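# Sort three desk items onto matching low shelves

## Task

Take each of the three items on the desk and set it on top of whichever low shelf already holds items of the same kind. Each item must end resting there by itself, upright and not toppled or leaning, rather than being held in place by the robot.

## Robot and tools

ROBOT. A wheeled base with a vertical column, a tilting head and two six-joint arms (left and right), each ending in a two-finger gripper. Folded, it measures 0.73 m long, 0.62 m wide and 1.88 m tall, with its front 0.40 m ahead of the column. The base drives only forward/back and turns in place; it cannot slide sideways. Loose objects may occasionally get nudged by something outside your control.

FRAMES. Base frame: origin on the floor between the drive wheels, below the column; x forward, y left, z up. left_hand and right_hand are reported in it: the point where the fingers meet (tips reach 8 mm further). The hand's z axis runs along the fingers, its y axis along the opening. The odometry frame is the base frame as it was at scene start; base_odometry counts wheel turns, so slipping shows up as travel.

execute_actions. Argument "actions" is a list holding one action or none (empty = just report state and pictures). An action may contain:
- "base": exactly one key. {"translate_m": d} is a relative drive of d metres from where the base last measured itself, -3 to 3, forward positive. {"rotate_rad": d} is a relative turn in place, -3.2 to 3.2 rad, left (counter-clockwise seen from above) positive.
- "joints": one flat object for both arms and the head, keyed by joint name, each value an absolute target. head_tilt_rad -0.61 to 1.308 (0 level, positive down). For each arm (prefix left_ or right_): joint1_rad -2.879 to 2.879; joint2_rad 0 to 3.141; joint3_rad 0 to 3.019; joint4_rad -1.692 to 1.57; joint5_rad -1.57 to 1.57 (sideways hand swing, positive to robot's right); joint6_rad -2.094 to 2.094 (hand roll, positive clockwise viewed from behind); gripper_m 0 to 0.093, the fingertip gap in metres, 0 closed. Done-tolerances are about ±0.03 to ±0.14 rad per joint, ±0.003 m for grippers.
- "speeds": optional caps for this action only: translate_m 0.05 to 0.8 m/s, rotate_rad 0.1 to 1 rad/s (maximum is the default). Arms ignore it.
Base and joint motions start together. An action lasts at most 15 s; a base move needing over 8.667 s at its cap is refused. Unknown keys or out-of-range values refuse the whole call. Anything you omit may keep pursuing its previous target. "cameras" picks which images return: cam_head_left, cam_head_right, cam_left_wrist, cam_right_wrist, nav_camera, or "all" (default); [] gives none.

wait: "seconds" 0 to 10; commands nothing, returns the same report. zoom_image: "camera" and "region" [x0, y0, x1, y1] in pixels of that camera's latest full image, origin top-left, at most 504x504. read_manual: only licence texts. finished_scene: "scene" number; ends the scene irreversibly and says whether the task succeeded.

ARM GEOMETRY. With left joint1 at -1.57 (right at 1.57) and joints 5, 6 at 0, the arm lies in a forward vertical plane 0.23 m to that side. Let a = j2 - 0.35, b = 1.05 + j2 - j3, c = b - j4 (c = 1.57 means fingers straight down). Hand point ≈ 0.12 + 0.39 sin a + 0.38 cos b + 0.25 cos c ahead, 1.46 + 0.39 cos a - 0.38 sin b - 0.25 sin c up. Example: j2, j3, j4 = 0.93, 0.78, 0.14 gives 0.60 ahead, 1.21 up. Reality sits up to ~5 cm lower and closer (~12 cm with heavy or distant loads). Reach about 1 m from the shoulder, lowest about 0.47 m up; the floor is out of reach. Loads with fingers down: up to 3.2 kg near 0.4 m ahead, 2 kg to 0.6 m, 1 kg to 0.8 m (0.9 to 1.2 m up), 0.3 kg to 0.6 m over 0.65 to 1.6 m high. Small joint changes (under ~0.03 rad, ~0.08 for joints 2, 3) may not move at all. For gentle contact, step about 0.05 rad per call from your previous target.

GRIPPING. Fingers are 7 cm long; the body is 10 cm wide, 7 cm thick; the wrist camera sticks out 11 cm on one side. Command an opening smaller than the object; "off_target" is then expected. A reading staying 0.002 m or more above target means something is held.

RESULTS. base_status / joint_status: "done", "off_target" (resting short, may still push), "contact_stop" (base stalled on an obstacle; back off 0.05 m before retrying or turning), "time_out", "not_followed" (safety check withheld arm targets because of closeness to the other arm, body or an obstacle; move those joints back ≥0.05 rad or move the other arm away), "limit_stop_at_motor_heat". on_its_own lists uncommanded behaviour; "held at" is a held target, not a position. A stop in one call cancels the rest of your reply's motion calls. Also reported: joint_positions, joint torques, motor_effort for left_wheel and right_wheel (percent, peak in brackets, positive pushes forward), wheel_motors_off (1 when overloaded), turned_by_wheels vs turned_by_imu (a gap over ~4% and ≥0.05 rad means a collision or slip), base_tilt in degrees, and a "pictures" line naming image order.

CAMERAS. Head cameras sit 1.47 to 1.58 m high looking ahead and down by about head_tilt_rad. Wrist cameras look along the fingers, tilted 0.62 rad toward the hand's +x; with fingers down they look back toward the robot. nav_camera is at the base front, 0.23 m up. Calibration data are supplied.

AVOID. Arms hitting or pressing each other (can end the run). Tables 0.30 to 1.20 m high passing over the base and striking the column. Pushing the base hard for ~3 s (wheels shut off for 2 s). Arms pushing against obstacles for long, which overheats motors (worst with joint 5 far over); relieve by resending the current joint readings, noting a held load then sags. At 100 °C the arm goes limp and drops things. Drops, slams, hard knocks and objects falling also count against you, as does the robot tipping or tilting.

Each tool is called after "Emit:" in YAML: its name, and indented under it one key for each argument.

## Session

Emit:
execute_actions:
  actions:
    - {"joints":{"head_tilt_rad":0.4}}

Scene clock: 0.83 s.
Joint torques (N m, as the arm reports them, + toward a larger angle): left_arm=[ 0.69 -8.45 -1.09 -1.37 -0.09  0.01] | right_arm=[ 1.55 -6.31 -1.05 -1.26  0.1  -0.01]
base_odometry: x=+0.000 y=+0.000 heading=+0.000 (m, m, rad; odometry frame)
turned_by_wheels: +0.000 (rad since the last result)
turned_by_imu: +0.000 (rad since the last result)
base_tilt: forward=+0.1 right=+0.0 (deg)
base_status: not commanded
joint_positions: head_tilt_rad=+0.419 left_joint1_rad=-1.583 left_joint2_rad=+0.912 left_joint3_rad=+0.435 left_joint4_rad=-0.891 left_joint5_rad=+0.021 left_joint6_rad=+0.063 left_gripper_m=+0.095 right_joint1_rad=+1.568 right_joint2_rad=+0.882 right_joint3_rad=+0.415 right_joint4_rad=-0.978 right_joint5_rad=-0.002 right_joint6_rad=+0.042 right_gripper_m=+0.095
joint_status: all done
wheel_motors_off: 0
motor_effort: left_wheel=+2(2) right_wheel=+1(1) (%)
left_hand: x=+0.1643 y=+0.2182 z=+1.2364 quat_wxyz=(+0.409, -0.029, -0.912, +0.026) (m; base frame)
right_hand: x=+0.1463 y=-0.2257 z=+1.2572 quat_wxyz=(+0.444, -0.020, -0.896, +0.009) (m; base frame)
pictures: cam_head_left, cam_head_right, cam_left_wrist, cam_right_wrist, nav_camera
camera_calibration (this result's frames):
cam_head_left: T_world_to_cam=[[-0.0628678, -0.997226, 0.0398504, -0.0128074], [-0.447447, -0.00752822, -0.894279, 1.39451], [0.892098, -0.0740523, -0.445732, 0.575897], [0, 0, 0, 1]] pos_world=[0.109405, 0.0403727, 1.50428]
cam_head_right: T_world_to_cam=[[-0.0604919, -0.996289, 0.0612225, -0.124589], [-0.443811, -0.028093, -0.89568, 1.39934], [0.894077, -0.0813526, -0.440464, 0.568634], [0, 0, 0, 1]] pos_world=[0.105103, -0.0385549, 1.51145]
cam_left_wrist: T_world_to_cam=[[-0.0328006, -0.997539, 0.0619735, 0.147484], [-0.105489, 0.0651158, 0.992286, -1.21904], [-0.993879, 0.0260101, -0.107365, 0.412742], [0, 0, 0, 1]] pos_world=[0.286459, 0.215764, 1.24481]
Images, in order (width x height): cam_head_left 896x504, cam_head_right 896x504, cam_left_wrist 616x616, cam_right_wrist 616x616, nav_camera 896x504.

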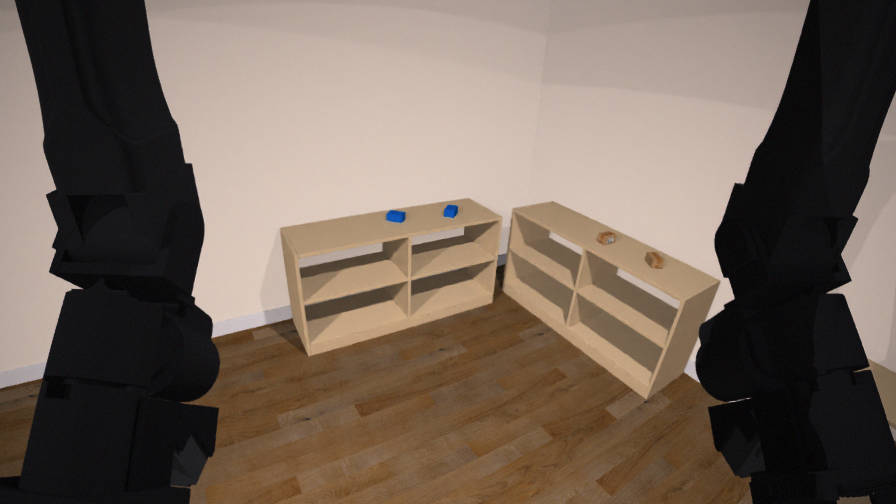

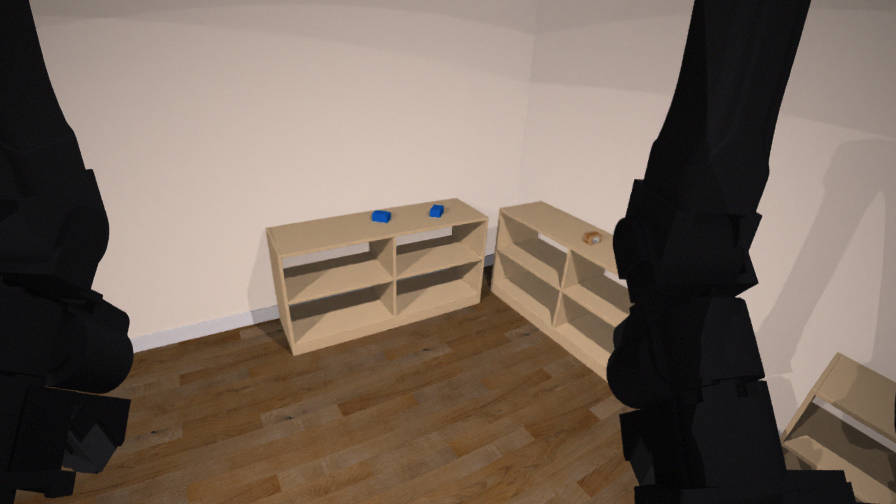

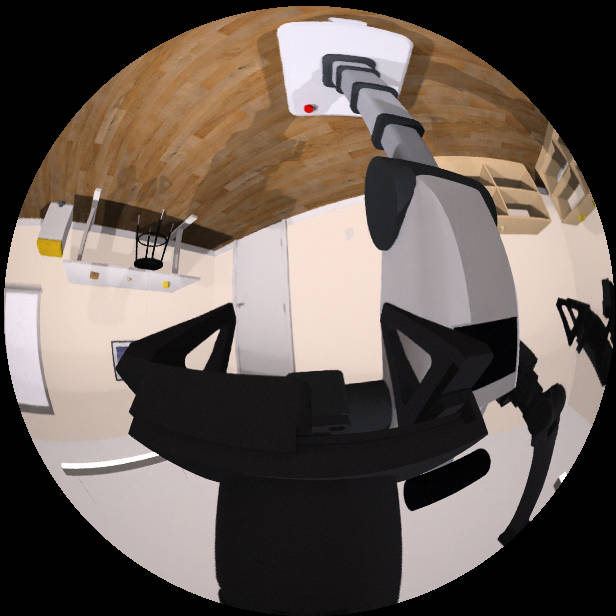

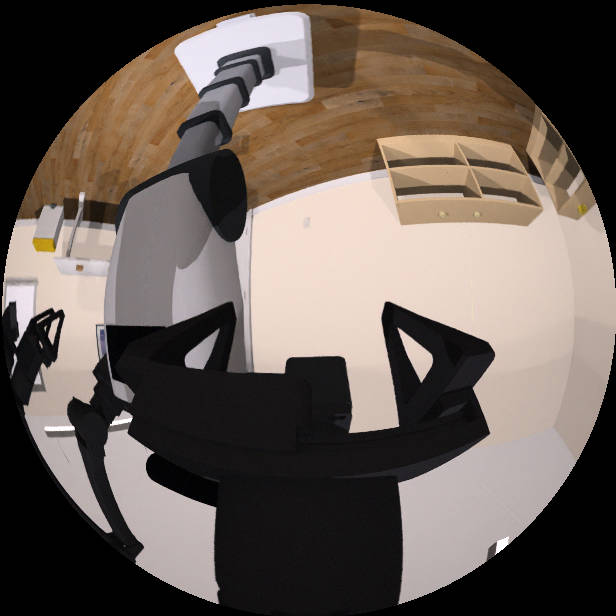

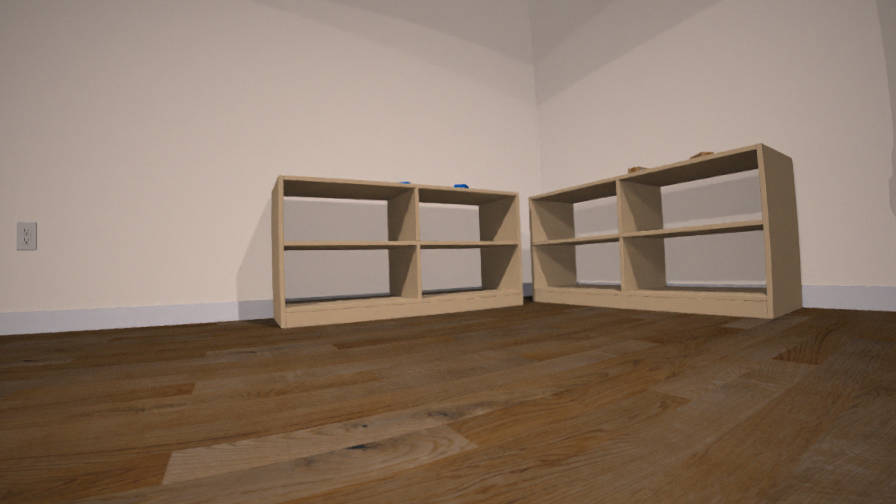

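Emit:
execute_actions:
  actions:
    - {"base":{"rotate_rad":2.25}}
  cameras: ["cam_head_left","nav_camera","cam_left_wrist"]

Scene clock: 4.90 s.
Joint torques (N m, as the arm reports them, + toward a larger angle): left_arm=[-0.6  -7.79 -1.19 -1.23 -0.13  0.  ] | right_arm=[ 1.32 -6.12 -0.93 -1.21  0.09  0.01]
base_odometry: x=+0.000 y=+0.000 heading=+2.249 (m, m, rad; odometry frame)
turned_by_wheels: +2.249 (rad since the last result)
turned_by_imu: +2.255 (rad since the last result)
base_tilt: forward=+0.1 right=-0.1 (deg)
base_status: done
joint_positions: head_tilt_rad=+0.419 left_joint1_rad=-1.583 left_joint2_rad=+0.912 left_joint3_rad=+0.435 left_joint4_rad=-0.891 left_joint5_rad=+0.021 left_joint6_rad=+0.063 left_gripper_m=+0.095 right_joint1_rad=+1.568 right_joint2_rad=+0.882 right_joint3_rad=+0.415 right_joint4_rad=-0.978 right_joint5_rad=-0.002 right_joint6_rad=+0.042 right_gripper_m=+0.095
joint_status: not commanded
wheel_motors_off: 0
motor_effort: left_wheel=-8(45) right_wheel=+7(33) (%)
left_hand: x=+0.1643 y=+0.2181 z=+1.2364 quat_wxyz=(+0.409, -0.030, -0.912, +0.026) (m; base frame)
right_hand: x=+0.1463 y=-0.2257 z=+1.2572 quat_wxyz=(+0.444, -0.020, -0.896, +0.009) (m; base frame)
pictures: cam_head_left, cam_left_wrist, nav_camera
camera_calibration (this result's frames):
cam_head_left: T_world_to_cam=[[-0.0628727, -0.997226, 0.0398426, -0.0127952], [-0.447337, -0.00752822, -0.894334, 1.39458], [0.892153, -0.0740523, -0.445622, 0.575725], [0, 0, 0, 1]] pos_world=[0.10941, 0.0403727, 1.50429]
Images, in order (width x height): cam_head_left 896x504, cam_left_wrist 616x616, nav_camera 896x504.

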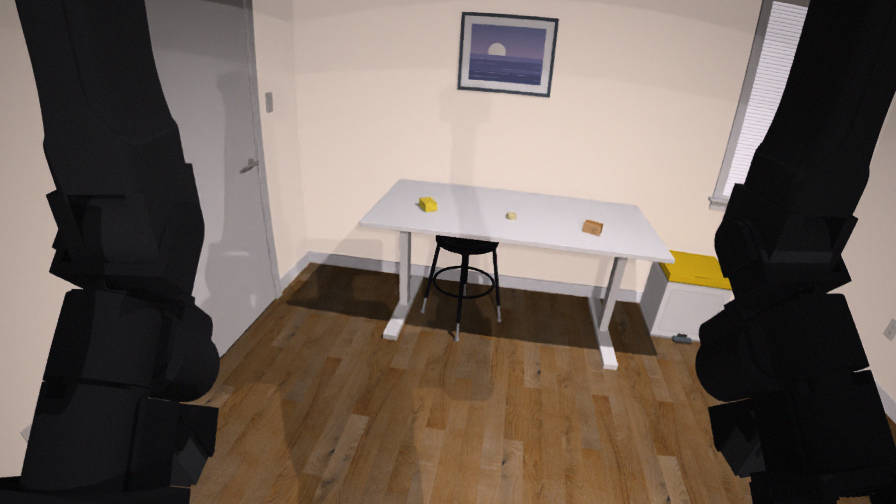

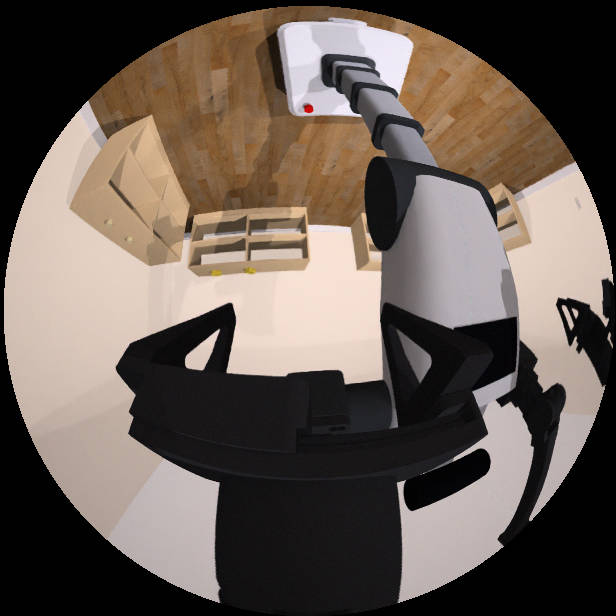

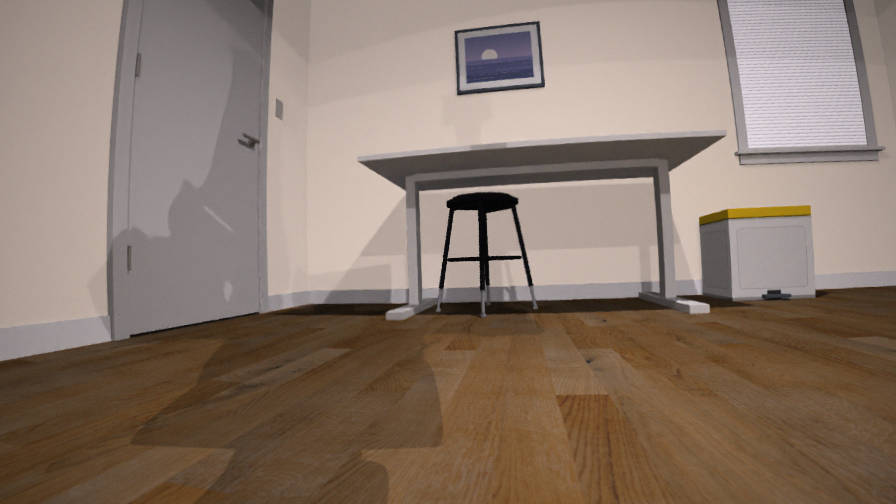

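Emit:
execute_actions:
  actions:
    - {"base":{"rotate_rad":-0.31}}
  cameras: []

Emit:
execute_actions:
  actions:
    - {"base":{"translate_m":1.25},"joints":{"head_tilt_rad":0.9}}
  cameras: ["cam_head_left","cam_head_right","nav_camera"]

Scene clock: 7.17 s.
Joint torques (N m, as the arm reports them, + toward a larger angle): left_arm=[ 0.04 -8.31 -1.19 -1.28 -0.04  0.02] | right_arm=[ 1.57 -6.38 -0.98 -1.25  0.11  0.02]
base_odometry: x=+0.000 y=+0.000 heading=+1.940 (m, m, rad; odometry frame)
turned_by_wheels: -0.309 (rad since the last result)
turned_by_imu: -0.309 (rad since the last result)
base_tilt: forward=+0.1 right=+0.0 (deg)
base_status: done
joint_positions: head_tilt_rad=+0.419 left_joint1_rad=-1.583 left_joint2_rad=+0.912 left_joint3_rad=+0.435 left_joint4_rad=-0.891 left_joint5_rad=+0.021 left_joint6_rad=+0.063 left_gripper_m=+0.095 right_joint1_rad=+1.568 right_joint2_rad=+0.882 right_joint3_rad=+0.415 right_joint4_rad=-0.978 right_joint5_rad=-0.002 right_joint6_rad=+0.042 right_gripper_m=+0.095
joint_status: not commanded
wheel_motors_off: 0
motor_effort: left_wheel=+8(25) right_wheel=-7(21) (%)
left_hand: x=+0.1643 y=+0.2182 z=+1.2364 quat_wxyz=(+0.409, -0.029, -0.912, +0.026) (m; base frame)
right_hand: x=+0.1463 y=-0.2257 z=+1.2572 quat_wxyz=(+0.444, -0.020, -0.896, +0.009) (m; base frame)
pictures: none
No camera images: the call's "cameras" was empty. Leave "cameras" out to get every camera's image.

Scene clock: 10.60 s.
Joint torques (N m, as the arm reports them, + toward a larger angle): left_arm=[-0.38 -7.24 -1.38 -1.26 -0.06 -0.04] | right_arm=[ 1.4  -6.62 -0.98 -1.23  0.1   0.01]
base_odometry: x=-0.452 y=+1.166 heading=+1.941 (m, m, rad; odometry frame)
turned_by_wheels: +0.002 (rad since the last result)
turned_by_imu: -0.004 (rad since the last result)
base_tilt: forward=+0.1 right=+0.0 (deg)
base_status: done
joint_positions: head_tilt_rad=+0.902 left_joint1_rad=-1.583 left_joint2_rad=+0.912 left_joint3_rad=+0.435 left_joint4_rad=-0.891 left_joint5_rad=+0.021 left_joint6_rad=+0.063 left_gripper_m=+0.095 right_joint1_rad=+1.568 right_joint2_rad=+0.881 right_joint3_rad=+0.415 right_joint4_rad=-0.978 right_joint5_rad=-0.002 right_joint6_rad=+0.042 right_gripper_m=+0.095
joint_status: all done
wheel_motors_off: 0
motor_effort: left_wheel=+2(63) right_wheel=-1(37) (%)
left_hand: x=+0.1641 y=+0.2181 z=+1.2365 quat_wxyz=(+0.409, -0.030, -0.912, +0.026) (m; base frame)
right_hand: x=+0.1462 y=-0.2257 z=+1.2572 quat_wxyz=(+0.444, -0.020, -0.896, +0.009) (m; base frame)
pictures: cam_head_left, cam_head_right, nav_camera
camera_calibration (this result's frames):
cam_head_left: T_world_to_cam=[[-0.0371827, -0.997226, 0.0644815, -0.0520236], [-0.811466, -0.00752822, -0.584351, 0.935417], [0.583215, -0.0740523, -0.808935, 1.15067], [0, 0, 0, 1]] pos_world=[0.0860346, 0.0403727, 1.48079]
cam_head_right: T_world_to_cam=[[-0.0251566, -0.996289, 0.082308, -0.158827], [-0.808896, -0.028093, -0.58728, 0.942658], [0.587413, -0.0813526, -0.805188, 1.14564], [0, 0, 0, 1]] pos_world=[0.085552, -0.0385549, 1.48913]
Images, in order (width x height): cam_head_left 896x504, cam_head_right 896x504, nav_camera 896x504.

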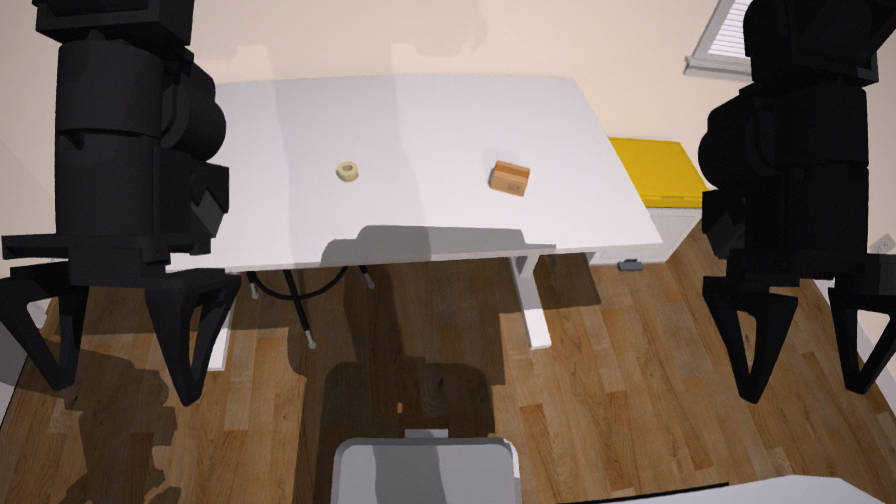

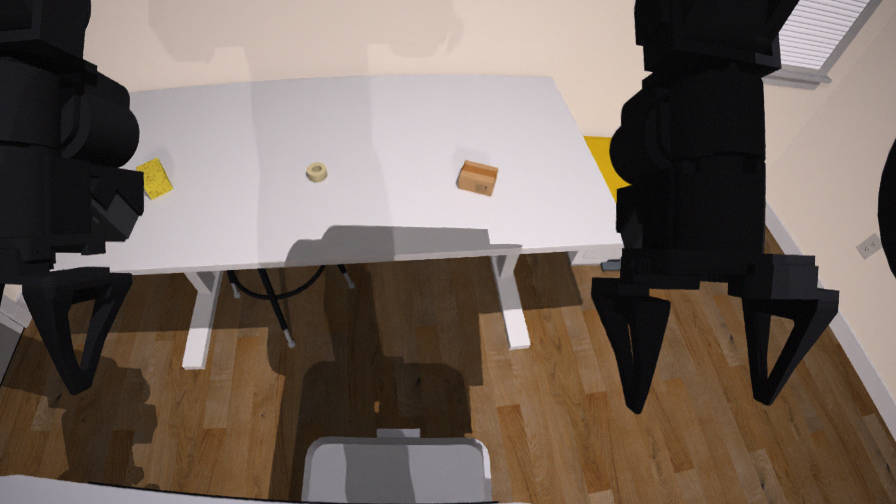

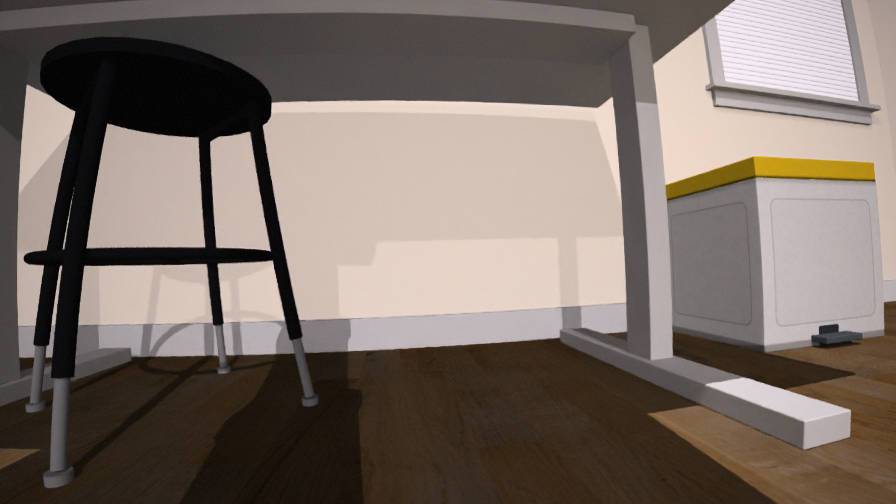

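Emit:
execute_actions:
  actions:
    - {"base":{"translate_m":0.25},"speeds":{"translate_m":0.3},"joints":{"left_joint1_rad":-1.57,"left_joint2_rad":2.0,"left_joint3_rad":1.86,"left_joint4_rad":-0.38,"left_joint5_rad":0,"left_joint6_rad":0,"right_joint1_rad":1.6,"right_joint2_rad":1.97,"right_joint3_rad":1.78,"right_joint4_rad":-0.33,"right_joint5_rad":0,"right_joint6_rad":-1.25}}
  cameras: ["cam_head_left","cam_left_wrist","cam_right_wrist"]

Scene clock: 13.60 s.
Joint torques (N m, as the arm reports them, + toward a larger angle): left_arm=[  0.59 -19.08   3.69   0.96  -0.21  -0.17] | right_arm=[  2.56 -17.11   3.27   0.6    0.09  -0.1 ]
base_odometry: x=-0.542 y=+1.399 heading=+1.943 (m, m, rad; odometry frame)
turned_by_wheels: +0.002 (rad since the last result)
turned_by_imu: +0.001 (rad since the last result)
base_tilt: forward=+0.2 right=+0.0 (deg)
base_status: done
joint_positions: head_tilt_rad=+0.902 left_joint1_rad=-1.579 left_joint2_rad=+1.989 left_joint3_rad=+1.862 left_joint4_rad=-0.387 left_joint5_rad=+0.003 left_joint6_rad=+0.012 left_gripper_m=+0.095 right_joint1_rad=+1.591 right_joint2_rad=+1.964 right_joint3_rad=+1.780 right_joint4_rad=-0.334 right_joint5_rad=-0.002 right_joint6_rad=-1.242 right_gripper_m=+0.095
joint_status: all done
wheel_motors_off: 0
motor_effort: left_wheel=+1(42) right_wheel=-1(40) (%)
left_hand: x=+0.6576 y=+0.2176 z=+0.8305 quat_wxyz=(-0.005, -0.008, -1.000, +0.005) (m; base frame)
right_hand: x=+0.6369 y=-0.2089 z=+0.8323 quat_wxyz=(-0.008, +0.586, -0.810, -0.006) (m; base frame)
pictures: cam_head_left, cam_left_wrist, cam_right_wrist
camera_calibration (this result's frames):
cam_head_left: T_world_to_cam=[[-0.0371667, -0.997226, 0.0644906, -0.0520385], [-0.81161, -0.00752822, -0.584151, 0.935116], [0.583016, -0.0740523, -0.809079, 1.15091], [0, 0, 0, 1]] pos_world=[0.0860199, 0.0403727, 1.48078]
cam_left_wrist: T_world_to_cam=[[-0.00951554, -0.999951, 0.00268873, 0.222689], [-0.81925, 0.00933767, 0.57336, 0.0652198], [-0.573357, 0.00325309, -0.819299, 1.17917], [0, 0, 0, 1]] pos_world=[0.731637, 0.218233, 0.928103]
cam_right_wrist: T_world_to_cam=[[0.948554, -0.316325, -0.0135439, -0.657177], [-0.251385, -0.778447, 0.575174, -0.477809], [-0.192485, -0.542179, -0.817919, 0.810433], [0, 0, 0, 1]] pos_world=[0.65925, -0.140431, 0.928791]
Images, in order (width x height): cam_head_left 896x504, cam_left_wrist 616x616, cam_right_wrist 616x616.

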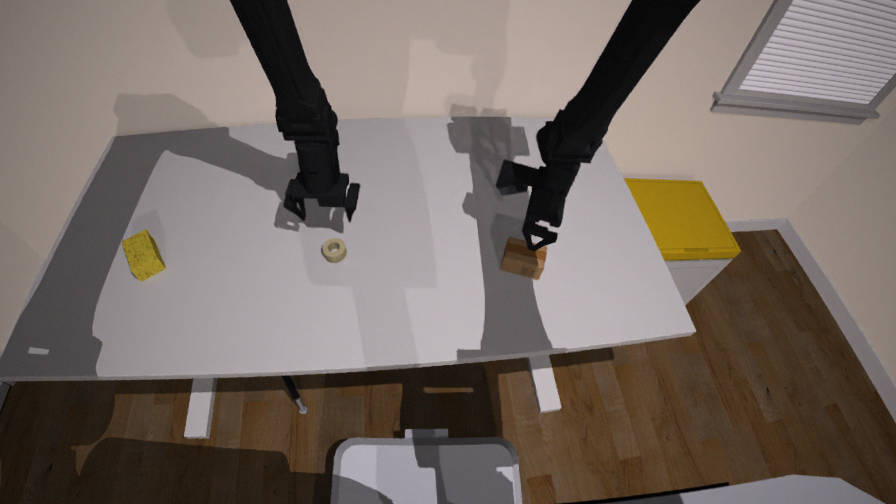

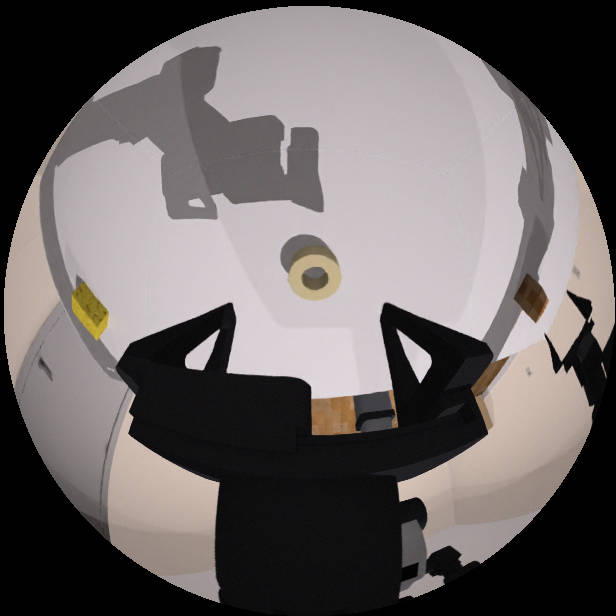

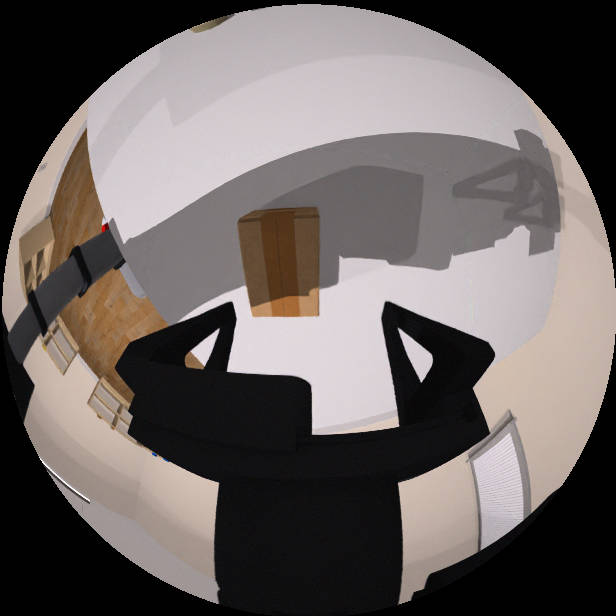

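Emit:
execute_actions:
  actions:
    - {"joints":{"left_joint2_rad":2.245,"left_joint3_rad":2.093,"left_joint4_rad":-0.37,"right_joint2_rad":2.097,"right_joint3_rad":1.86,"right_joint4_rad":-0.285}}
  cameras: ["cam_head_left","cam_left_wrist","cam_right_wrist"]

Scene clock: 15.30 s.
Joint torques (N m, as the arm reports them, + toward a larger angle): left_arm=[  0.04 -18.39   4.08   0.97  -0.12  -0.17] | right_arm=[  2.38 -17.04   3.23   0.48   0.08  -0.09]
base_odometry: x=-0.542 y=+1.399 heading=+1.943 (m, m, rad; odometry frame)
turned_by_wheels: +0.000 (rad since the last result)
turned_by_imu: +0.001 (rad since the last result)
base_tilt: forward=+0.1 right=+0.0 (deg)
base_status: not commanded
joint_positions: head_tilt_rad=+0.902 left_joint1_rad=-1.578 left_joint2_rad=+2.237 left_joint3_rad=+2.083 left_joint4_rad=-0.379 left_joint5_rad=+0.003 left_joint6_rad=+0.011 left_gripper_m=+0.095 right_joint1_rad=+1.591 right_joint2_rad=+2.107 right_joint3_rad=+1.853 right_joint4_rad=-0.289 right_joint5_rad=-0.002 right_joint6_rad=-1.243 right_gripper_m=+0.095
joint_status: all done
wheel_motors_off: 0
motor_effort: left_wheel=+3(11) right_wheel=-2(6) (%)
left_hand: x=+0.6249 y=+0.2173 z=+0.7332 quat_wxyz=(+0.005, -0.008, -1.000, +0.005) (m; base frame)
right_hand: x=+0.5982 y=-0.2082 z=+0.7695 quat_wxyz=(+0.003, +0.586, -0.810, -0.014) (m; base frame)
pictures: cam_head_left, cam_left_wrist, cam_right_wrist
camera_calibration (this result's frames):
cam_head_left: T_world_to_cam=[[-0.0371667, -0.997226, 0.0644906, -0.0520385], [-0.81161, -0.00752822, -0.584151, 0.935116], [0.583016, -0.0740523, -0.809079, 1.15091], [0, 0, 0, 1]] pos_world=[0.08602, 0.0403727, 1.48078]
cam_left_wrist: T_world_to_cam=[[-0.00824962, -0.999961, 0.00321603, 0.221141], [-0.808394, 0.00856217, 0.58858, 0.0764251], [-0.588584, 0.00225574, -0.808433, 1.0824], [0, 0, 0, 1]] pos_world=[0.70069, 0.218036, 0.829355]
cam_right_wrist: T_world_to_cam=[[0.948146, -0.315549, -0.0380538, -0.60177], [-0.235744, -0.778502, 0.581687, -0.46526], [-0.213176, -0.542553, -0.812522, 0.760108], [0, 0, 0, 1]] pos_world=[0.62292, -0.139695, 0.865341]
Images, in order (width x height): cam_head_left 896x504, cam_left_wrist 616x616, cam_right_wrist 616x616.

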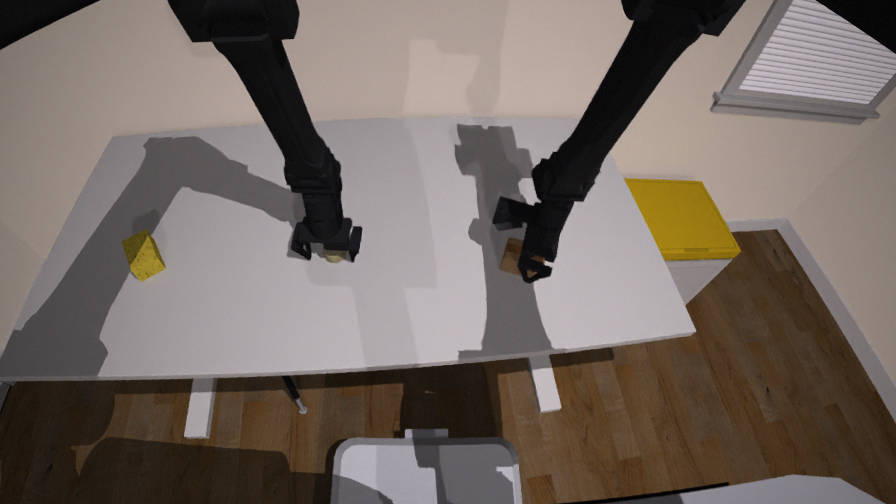

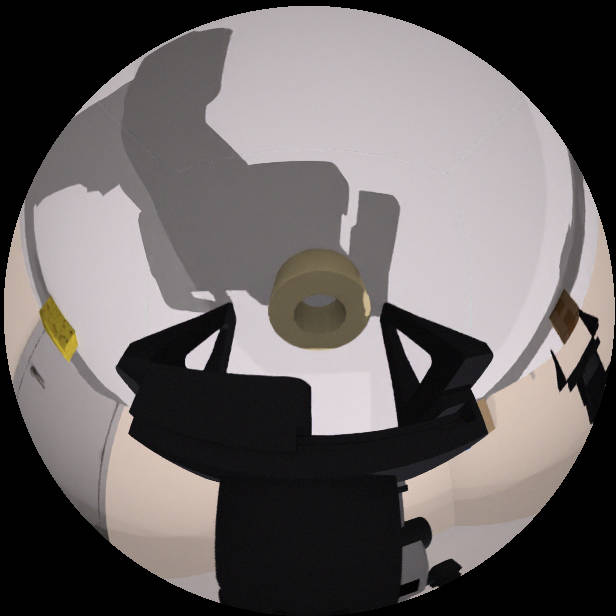

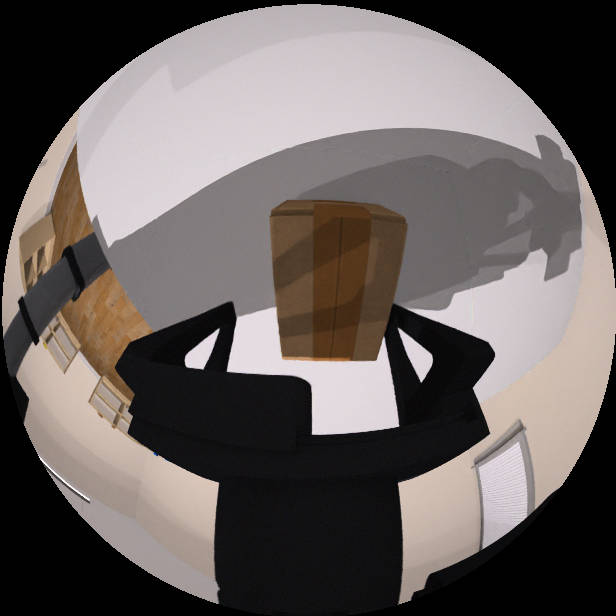

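Emit:
execute_actions:
  actions:
    - {"base":{"translate_m":0.013}}
  cameras: []

Emit:
execute_actions:
  actions:
    - {"joints":{"left_gripper_m":0.02,"right_joint2_rad":2.175,"right_joint3_rad":1.965,"right_joint4_rad":-0.3}}
  cameras: ["cam_left_wrist","cam_right_wrist"]

Scene clock: 16.60 s.
Joint torques (N m, as the arm reports them, + toward a larger angle): left_arm=[  0.11 -19.47   3.91   0.75  -0.18  -0.14] | right_arm=[  2.51 -16.83   3.03   0.54   0.08  -0.09]
base_odometry: x=-0.547 y=+1.411 heading=+1.944 (m, m, rad; odometry frame)
turned_by_wheels: +0.001 (rad since the last result)
turned_by_imu: +0.001 (rad since the last result)
base_tilt: forward=+0.2 right=+0.0 (deg)
base_status: done
joint_positions: head_tilt_rad=+0.902 left_joint1_rad=-1.578 left_joint2_rad=+2.238 left_joint3_rad=+2.086 left_joint4_rad=-0.379 left_joint5_rad=+0.003 left_joint6_rad=+0.011 left_gripper_m=+0.095 right_joint1_rad=+1.591 right_joint2_rad=+2.101 right_joint3_rad=+1.855 right_joint4_rad=-0.289 right_joint5_rad=-0.002 right_joint6_rad=-1.243 right_gripper_m=+0.095
joint_status: not commanded
wheel_motors_off: 0
motor_effort: left_wheel=+1(38) right_wheel=+0(33) (%)
left_hand: x=+0.6261 y=+0.2173 z=+0.7332 quat_wxyz=(+0.003, -0.008, -1.000, +0.005) (m; base frame)
right_hand: x=+0.6040 y=-0.2082 z=+0.7727 quat_wxyz=(-0.001, +0.586, -0.810, -0.011) (m; base frame)
pictures: none
No camera images: the call's "cameras" was empty. Leave "cameras" out to get every camera's image.

Scene clock: 17.33 s.
Joint torques (N m, as the arm reports them, + toward a larger angle): left_arm=[  0.67 -18.94   3.88   0.85  -0.19  -0.15] | right_arm=[  2.41 -15.88   4.19   0.32   0.07  -0.08]
base_odometry: x=-0.547 y=+1.411 heading=+1.944 (m, m, rad; odometry frame)
turned_by_wheels: +0.000 (rad since the last result)
turned_by_imu: +0.000 (rad since the last result)
base_tilt: forward=+0.1 right=+0.0 (deg)
base_status: not commanded
joint_positions: head_tilt_rad=+0.902 left_joint1_rad=-1.578 left_joint2_rad=+2.238 left_joint3_rad=+2.086 left_joint4_rad=-0.379 left_joint5_rad=+0.003 left_joint6_rad=+0.011 left_gripper_m=+0.049 right_joint1_rad=+1.591 right_joint2_rad=+2.167 right_joint3_rad=+1.954 right_joint4_rad=-0.294 right_joint5_rad=-0.002 right_joint6_rad=-1.243 right_gripper_m=+0.095
joint_status: left_gripper_m off_target (ended at +0.049, target +0.020); the others done
wheel_motors_off: 0
motor_effort: left_wheel=+1(2) right_wheel=-1(1) (%)
left_hand: x=+0.6261 y=+0.2174 z=+0.7332 quat_wxyz=(+0.003, -0.008, -1.000, +0.005) (m; base frame)
right_hand: x=+0.6172 y=-0.2077 z=+0.7515 quat_wxyz=(-0.012, +0.586, -0.810, -0.003) (m; base frame)
pictures: cam_left_wrist, cam_right_wrist
camera_calibration (this result's frames):
cam_left_wrist: T_world_to_cam=[[-0.00824733, -0.999963, 0.0024428, 0.221844], [-0.80974, 0.00811176, 0.586732, 0.0797403], [-0.58673, 0.00286094, -0.809777, 1.08288], [0, 0, 0, 1]] pos_world=[0.701755, 0.218091, 0.829561]
cam_right_wrist: T_world_to_cam=[[0.948708, -0.316136, -0.00343809, -0.646838], [-0.257363, -0.778556, 0.572377, -0.429582], [-0.183626, -0.542133, -0.819984, 0.737264], [0, 0, 0, 1]] pos_world=[0.638483, -0.139247, 0.848203]
Images, in order (width x height): cam_left_wrist 616x616, cam_right_wrist 616x616.

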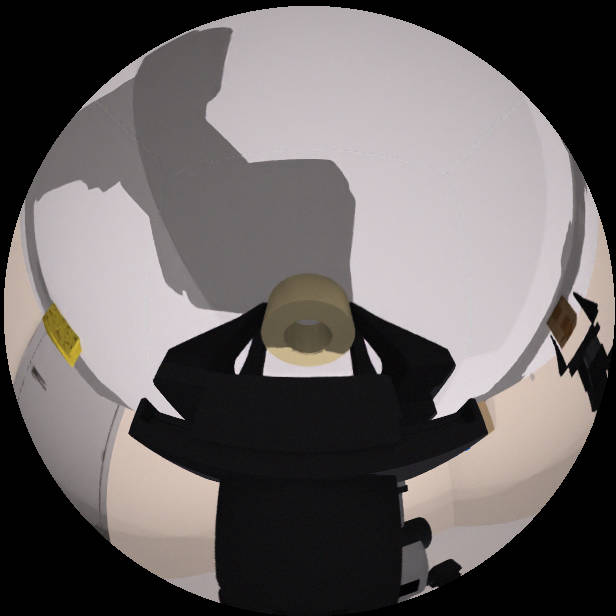

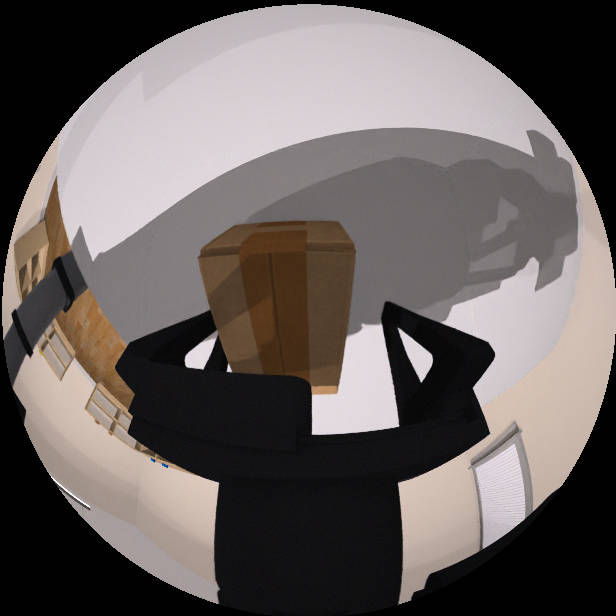

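Finger is beside the box. Close.

Emit:
execute_actions:
  actions:
    - {"joints":{"right_gripper_m":0.03}}
  cameras: []

Emit:
execute_actions:
  actions:
    - {"joints":{"left_joint2_rad":1.6,"left_joint3_rad":1.3,"left_joint4_rad":-0.22,"right_joint2_rad":1.6,"right_joint3_rad":1.3,"right_joint4_rad":-0.22,"head_tilt_rad":0.6}}
  cameras: ["cam_left_wrist","cam_right_wrist"]

Scene clock: 18.17 s.
Joint torques (N m, as the arm reports them, + toward a larger angle): left_arm=[  0.65 -18.89   4.06   1.03  -0.14  -0.14] | right_arm=[  2.23 -15.82   3.92   0.18   0.06  -0.07]
base_odometry: x=-0.547 y=+1.411 heading=+1.944 (m, m, rad; odometry frame)
turned_by_wheels: +0.000 (rad since the last result)
turned_by_imu: +0.000 (rad since the last result)
base_tilt: forward=+0.2 right=-0.1 (deg)
base_status: not commanded
joint_positions: head_tilt_rad=+0.902 left_joint1_rad=-1.578 left_joint2_rad=+2.238 left_joint3_rad=+2.086 left_joint4_rad=-0.379 left_joint5_rad=+0.003 left_joint6_rad=+0.011 left_gripper_m=+0.049 right_joint1_rad=+1.591 right_joint2_rad=+2.167 right_joint3_rad=+1.954 right_joint4_rad=-0.294 right_joint5_rad=-0.002 right_joint6_rad=-1.243 right_gripper_m=+0.059
joint_status: right_gripper_m off_target (ended at +0.059, target +0.030)
wheel_motors_off: 0
motor_effort: left_wheel=+1(0) right_wheel=-1(0) (%)
left_hand: x=+0.6261 y=+0.2174 z=+0.7332 quat_wxyz=(+0.003, -0.008, -1.000, +0.005) (m; base frame)
right_hand: x=+0.6171 y=-0.2077 z=+0.7515 quat_wxyz=(-0.012, +0.586, -0.810, -0.003) (m; base frame)
pictures: none
No camera images: the call's "cameras" was empty. Leave "cameras" out to get every camera's image.

Scene clock: 19.77 s.
Joint torques (N m, as the arm reports them, + toward a larger angle): left_arm=[  0.29 -17.84   2.82   0.85  -0.17  -0.1 ] | right_arm=[  2.8  -15.75   2.63   0.41   0.07  -0.07]
base_odometry: x=-0.547 y=+1.411 heading=+1.944 (m, m, rad; odometry frame)
turned_by_wheels: +0.000 (rad since the last result)
turned_by_imu: +0.001 (rad since the last result)
base_tilt: forward=+0.2 right=+0.0 (deg)
base_status: not commanded
joint_positions: head_tilt_rad=+0.618 left_joint1_rad=-1.578 left_joint2_rad=+1.592 left_joint3_rad=+1.292 left_joint4_rad=-0.228 left_joint5_rad=+0.003 left_joint6_rad=+0.011 left_gripper_m=+0.049 right_joint1_rad=+1.591 right_joint2_rad=+1.610 right_joint3_rad=+1.295 right_joint4_rad=-0.225 right_joint5_rad=-0.002 right_joint6_rad=-1.243 right_gripper_m=+0.059
joint_status: all done
wheel_motors_off: 0
motor_effort: left_wheel=+1(2) right_wheel=+0(1) (%)
left_hand: x=+0.5720 y=+0.2191 z=+0.9607 quat_wxyz=(+0.002, -0.008, -1.000, +0.005) (m; base frame)
right_hand: x=+0.5655 y=-0.2117 z=+0.9530 quat_wxyz=(+0.001, +0.586, -0.810, -0.013) (m; base frame)
pictures: cam_left_wrist, cam_right_wrist
camera_calibration (this result's frames):
cam_left_wrist: T_world_to_cam=[[-0.00823807, -0.999963, 0.00243249, 0.222523], [-0.811081, 0.00810476, 0.584877, -0.0950862], [-0.584875, 0.00284531, -0.811118, 1.23556], [0, 0, 0, 1]] pos_world=[0.647358, 0.21977, 1.05726]
cam_right_wrist: T_world_to_cam=[[0.948255, -0.315611, -0.0346856, -0.568257], [-0.237783, -0.778287, 0.581144, -0.580687], [-0.210411, -0.542825, -0.813061, 0.899179], [0, 0, 0, 1]] pos_world=[0.589971, -0.143192, 1.04884]
Images, in order (width x height): cam_left_wrist 616x616, cam_right_wrist 616x616.

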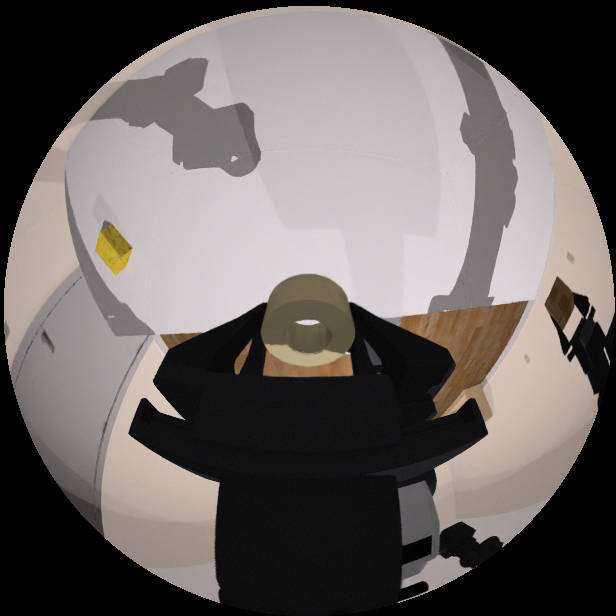

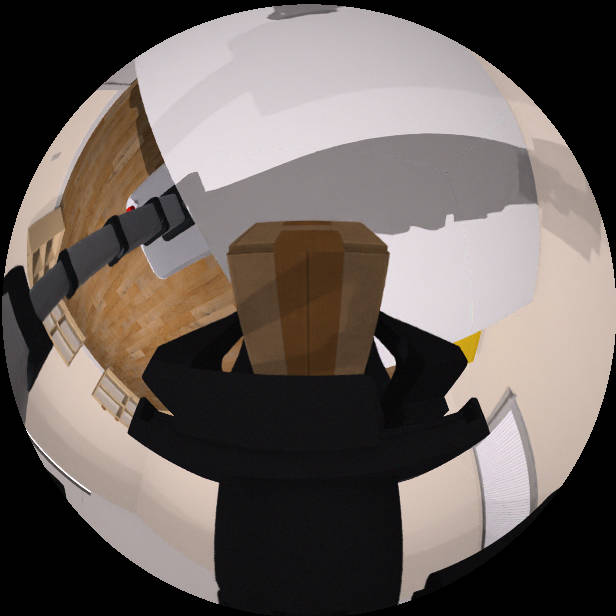

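Emit:
execute_actions:
  actions:
    - {"base":{"translate_m":-0.3}}
  cameras: []

Emit:
execute_actions:
  actions:
    - {"base":{"rotate_rad":-2.74}}
  cameras: []

Emit:
execute_actions:
  actions:
    - {"base":{"translate_m":2.1}}
  cameras: ["cam_head_left","cam_head_right","nav_camera"]

Scene clock: 22.33 s.
Joint torques (N m, as the arm reports them, + toward a larger angle): left_arm=[  0.66 -16.9    2.71   0.98  -0.18  -0.1 ] | right_arm=[  2.27 -16.08   2.7    0.49   0.06  -0.08]
base_odometry: x=-0.438 y=+1.131 heading=+1.946 (m, m, rad; odometry frame)
turned_by_wheels: +0.002 (rad since the last result)
turned_by_imu: +0.004 (rad since the last result)
base_tilt: forward=+0.1 right=+0.0 (deg)
base_status: done
joint_positions: head_tilt_rad=+0.617 left_joint1_rad=-1.578 left_joint2_rad=+1.592 left_joint3_rad=+1.293 left_joint4_rad=-0.228 left_joint5_rad=+0.003 left_joint6_rad=+0.011 left_gripper_m=+0.049 right_joint1_rad=+1.591 right_joint2_rad=+1.609 right_joint3_rad=+1.294 right_joint4_rad=-0.225 right_joint5_rad=-0.002 right_joint6_rad=-1.243 right_gripper_m=+0.059
joint_status: not commanded
wheel_motors_off: 0
motor_effort: left_wheel=+3(46) right_wheel=-1(30) (%)
left_hand: x=+0.5723 y=+0.2196 z=+0.9606 quat_wxyz=(+0.002, -0.007, -1.000, +0.004) (m; base frame)
right_hand: x=+0.5650 y=-0.2112 z=+0.9532 quat_wxyz=(+0.001, +0.586, -0.810, -0.013) (m; base frame)
pictures: none
No camera images: the call's "cameras" was empty. Leave "cameras" out to get every camera's image.

Scene clock: 26.67 s.
Joint torques (N m, as the arm reports them, + toward a larger angle): left_arm=[ -0.54 -16.74   2.91   1.12  -0.13  -0.06] | right_arm=[  2.59 -16.37   2.32   0.5    0.06  -0.07]
base_odometry: x=-0.438 y=+1.131 heading=-0.793 (m, m, rad; odometry frame)
turned_by_wheels: -2.739 (rad since the last result)
turned_by_imu: -2.743 (rad since the last result)
base_tilt: forward=+0.0 right=-0.1 (deg)
base_status: done
joint_positions: head_tilt_rad=+0.617 left_joint1_rad=-1.570 left_joint2_rad=+1.592 left_joint3_rad=+1.293 left_joint4_rad=-0.228 left_joint5_rad=+0.002 left_joint6_rad=+0.011 left_gripper_m=+0.049 right_joint1_rad=+1.598 right_joint2_rad=+1.609 right_joint3_rad=+1.297 right_joint4_rad=-0.225 right_joint5_rad=-0.002 right_joint6_rad=-1.243 right_gripper_m=+0.059
joint_status: not commanded
wheel_motors_off: 0
motor_effort: left_wheel=+8(51) right_wheel=-6(41) (%)
left_hand: x=+0.5725 y=+0.2251 z=+0.9606 quat_wxyz=(+0.002, -0.005, -1.000, +0.000) (m; base frame)
right_hand: x=+0.5668 y=-0.2068 z=+0.9535 quat_wxyz=(-0.002, +0.588, -0.809, -0.014) (m; base frame)
pictures: none
No camera images: the call's "cameras" was empty. Leave "cameras" out to get every camera's image.

Scene clock: 31.43 s.
Joint torques (N m, as the arm reports them, + toward a larger angle): left_arm=[ -0.29 -16.47   2.7    0.87  -0.1   -0.2 ] | right_arm=[  2.22 -15.99   2.31   0.39   0.06  -0.08]
base_odometry: x=+1.036 y=-0.365 heading=-0.792 (m, m, rad; odometry frame)
turned_by_wheels: +0.001 (rad since the last result)
turned_by_imu: -0.009 (rad since the last result)
base_tilt: forward=+0.1 right=+0.0 (deg)
base_status: done
joint_positions: head_tilt_rad=+0.617 left_joint1_rad=-1.570 left_joint2_rad=+1.592 left_joint3_rad=+1.295 left_joint4_rad=-0.228 left_joint5_rad=+0.002 left_joint6_rad=+0.011 left_gripper_m=+0.049 right_joint1_rad=+1.598 right_joint2_rad=+1.609 right_joint3_rad=+1.297 right_joint4_rad=-0.225 right_joint5_rad=-0.002 right_joint6_rad=-1.243 right_gripper_m=+0.059
joint_status: not commanded
wheel_motors_off: 0
motor_effort: left_wheel=+3(58) right_wheel=-1(37) (%)
left_hand: x=+0.5739 y=+0.2251 z=+0.9608 quat_wxyz=(+0.001, -0.005, -1.000, +0.000) (m; base frame)
right_hand: x=+0.5672 y=-0.2068 z=+0.9539 quat_wxyz=(-0.002, +0.588, -0.809, -0.014) (m; base frame)
pictures: cam_head_left, cam_head_right, nav_camera
camera_calibration (this result's frames):
cam_head_left: T_world_to_cam=[[-0.0538056, -0.997226, 0.0514332, -0.031098], [-0.61454, -0.00752822, -0.78885, 1.2405], [0.787048, -0.0740523, -0.61243, 0.837865], [0, 0, 0, 1]] pos_world=[0.101223, 0.0403727, 1.4933]
cam_head_right: T_world_to_cam=[[-0.047274, -0.996289, 0.071921, -0.141725], [-0.611251, -0.028093, -0.790938, 1.24641], [0.790024, -0.0813526, -0.607654, 0.831309], [0, 0, 0, 1]] pos_world=[0.0984144, -0.0385549, 1.50117]
Images, in order (width x height): cam_head_left 896x504, cam_head_right 896x504, nav_camera 896x504.

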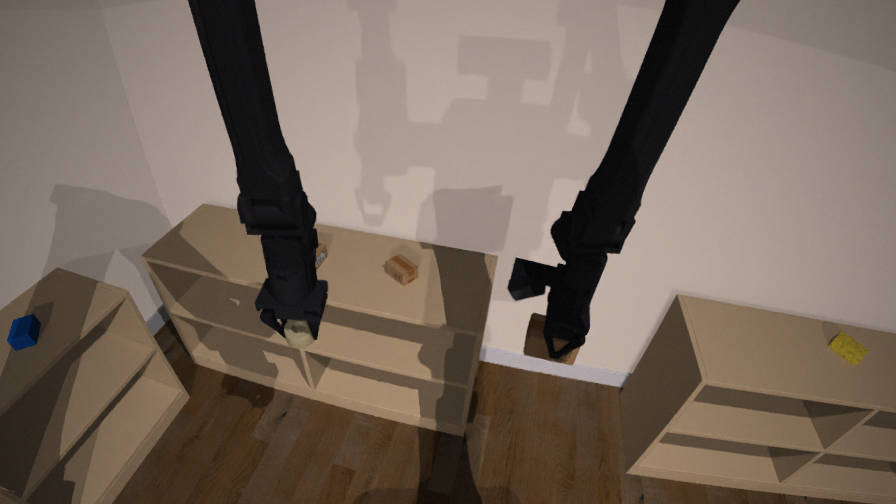

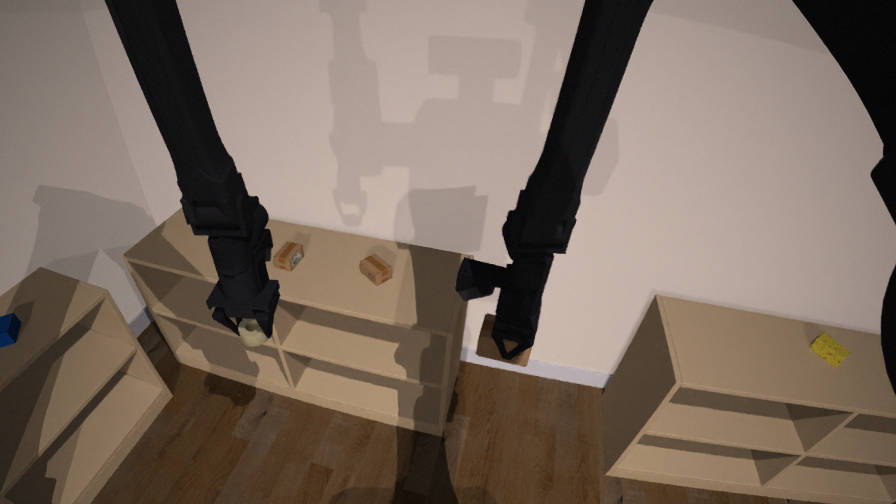

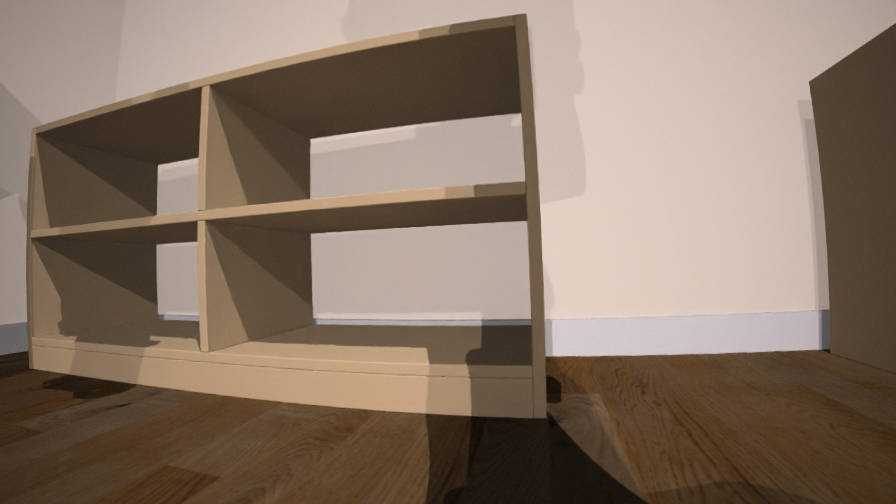

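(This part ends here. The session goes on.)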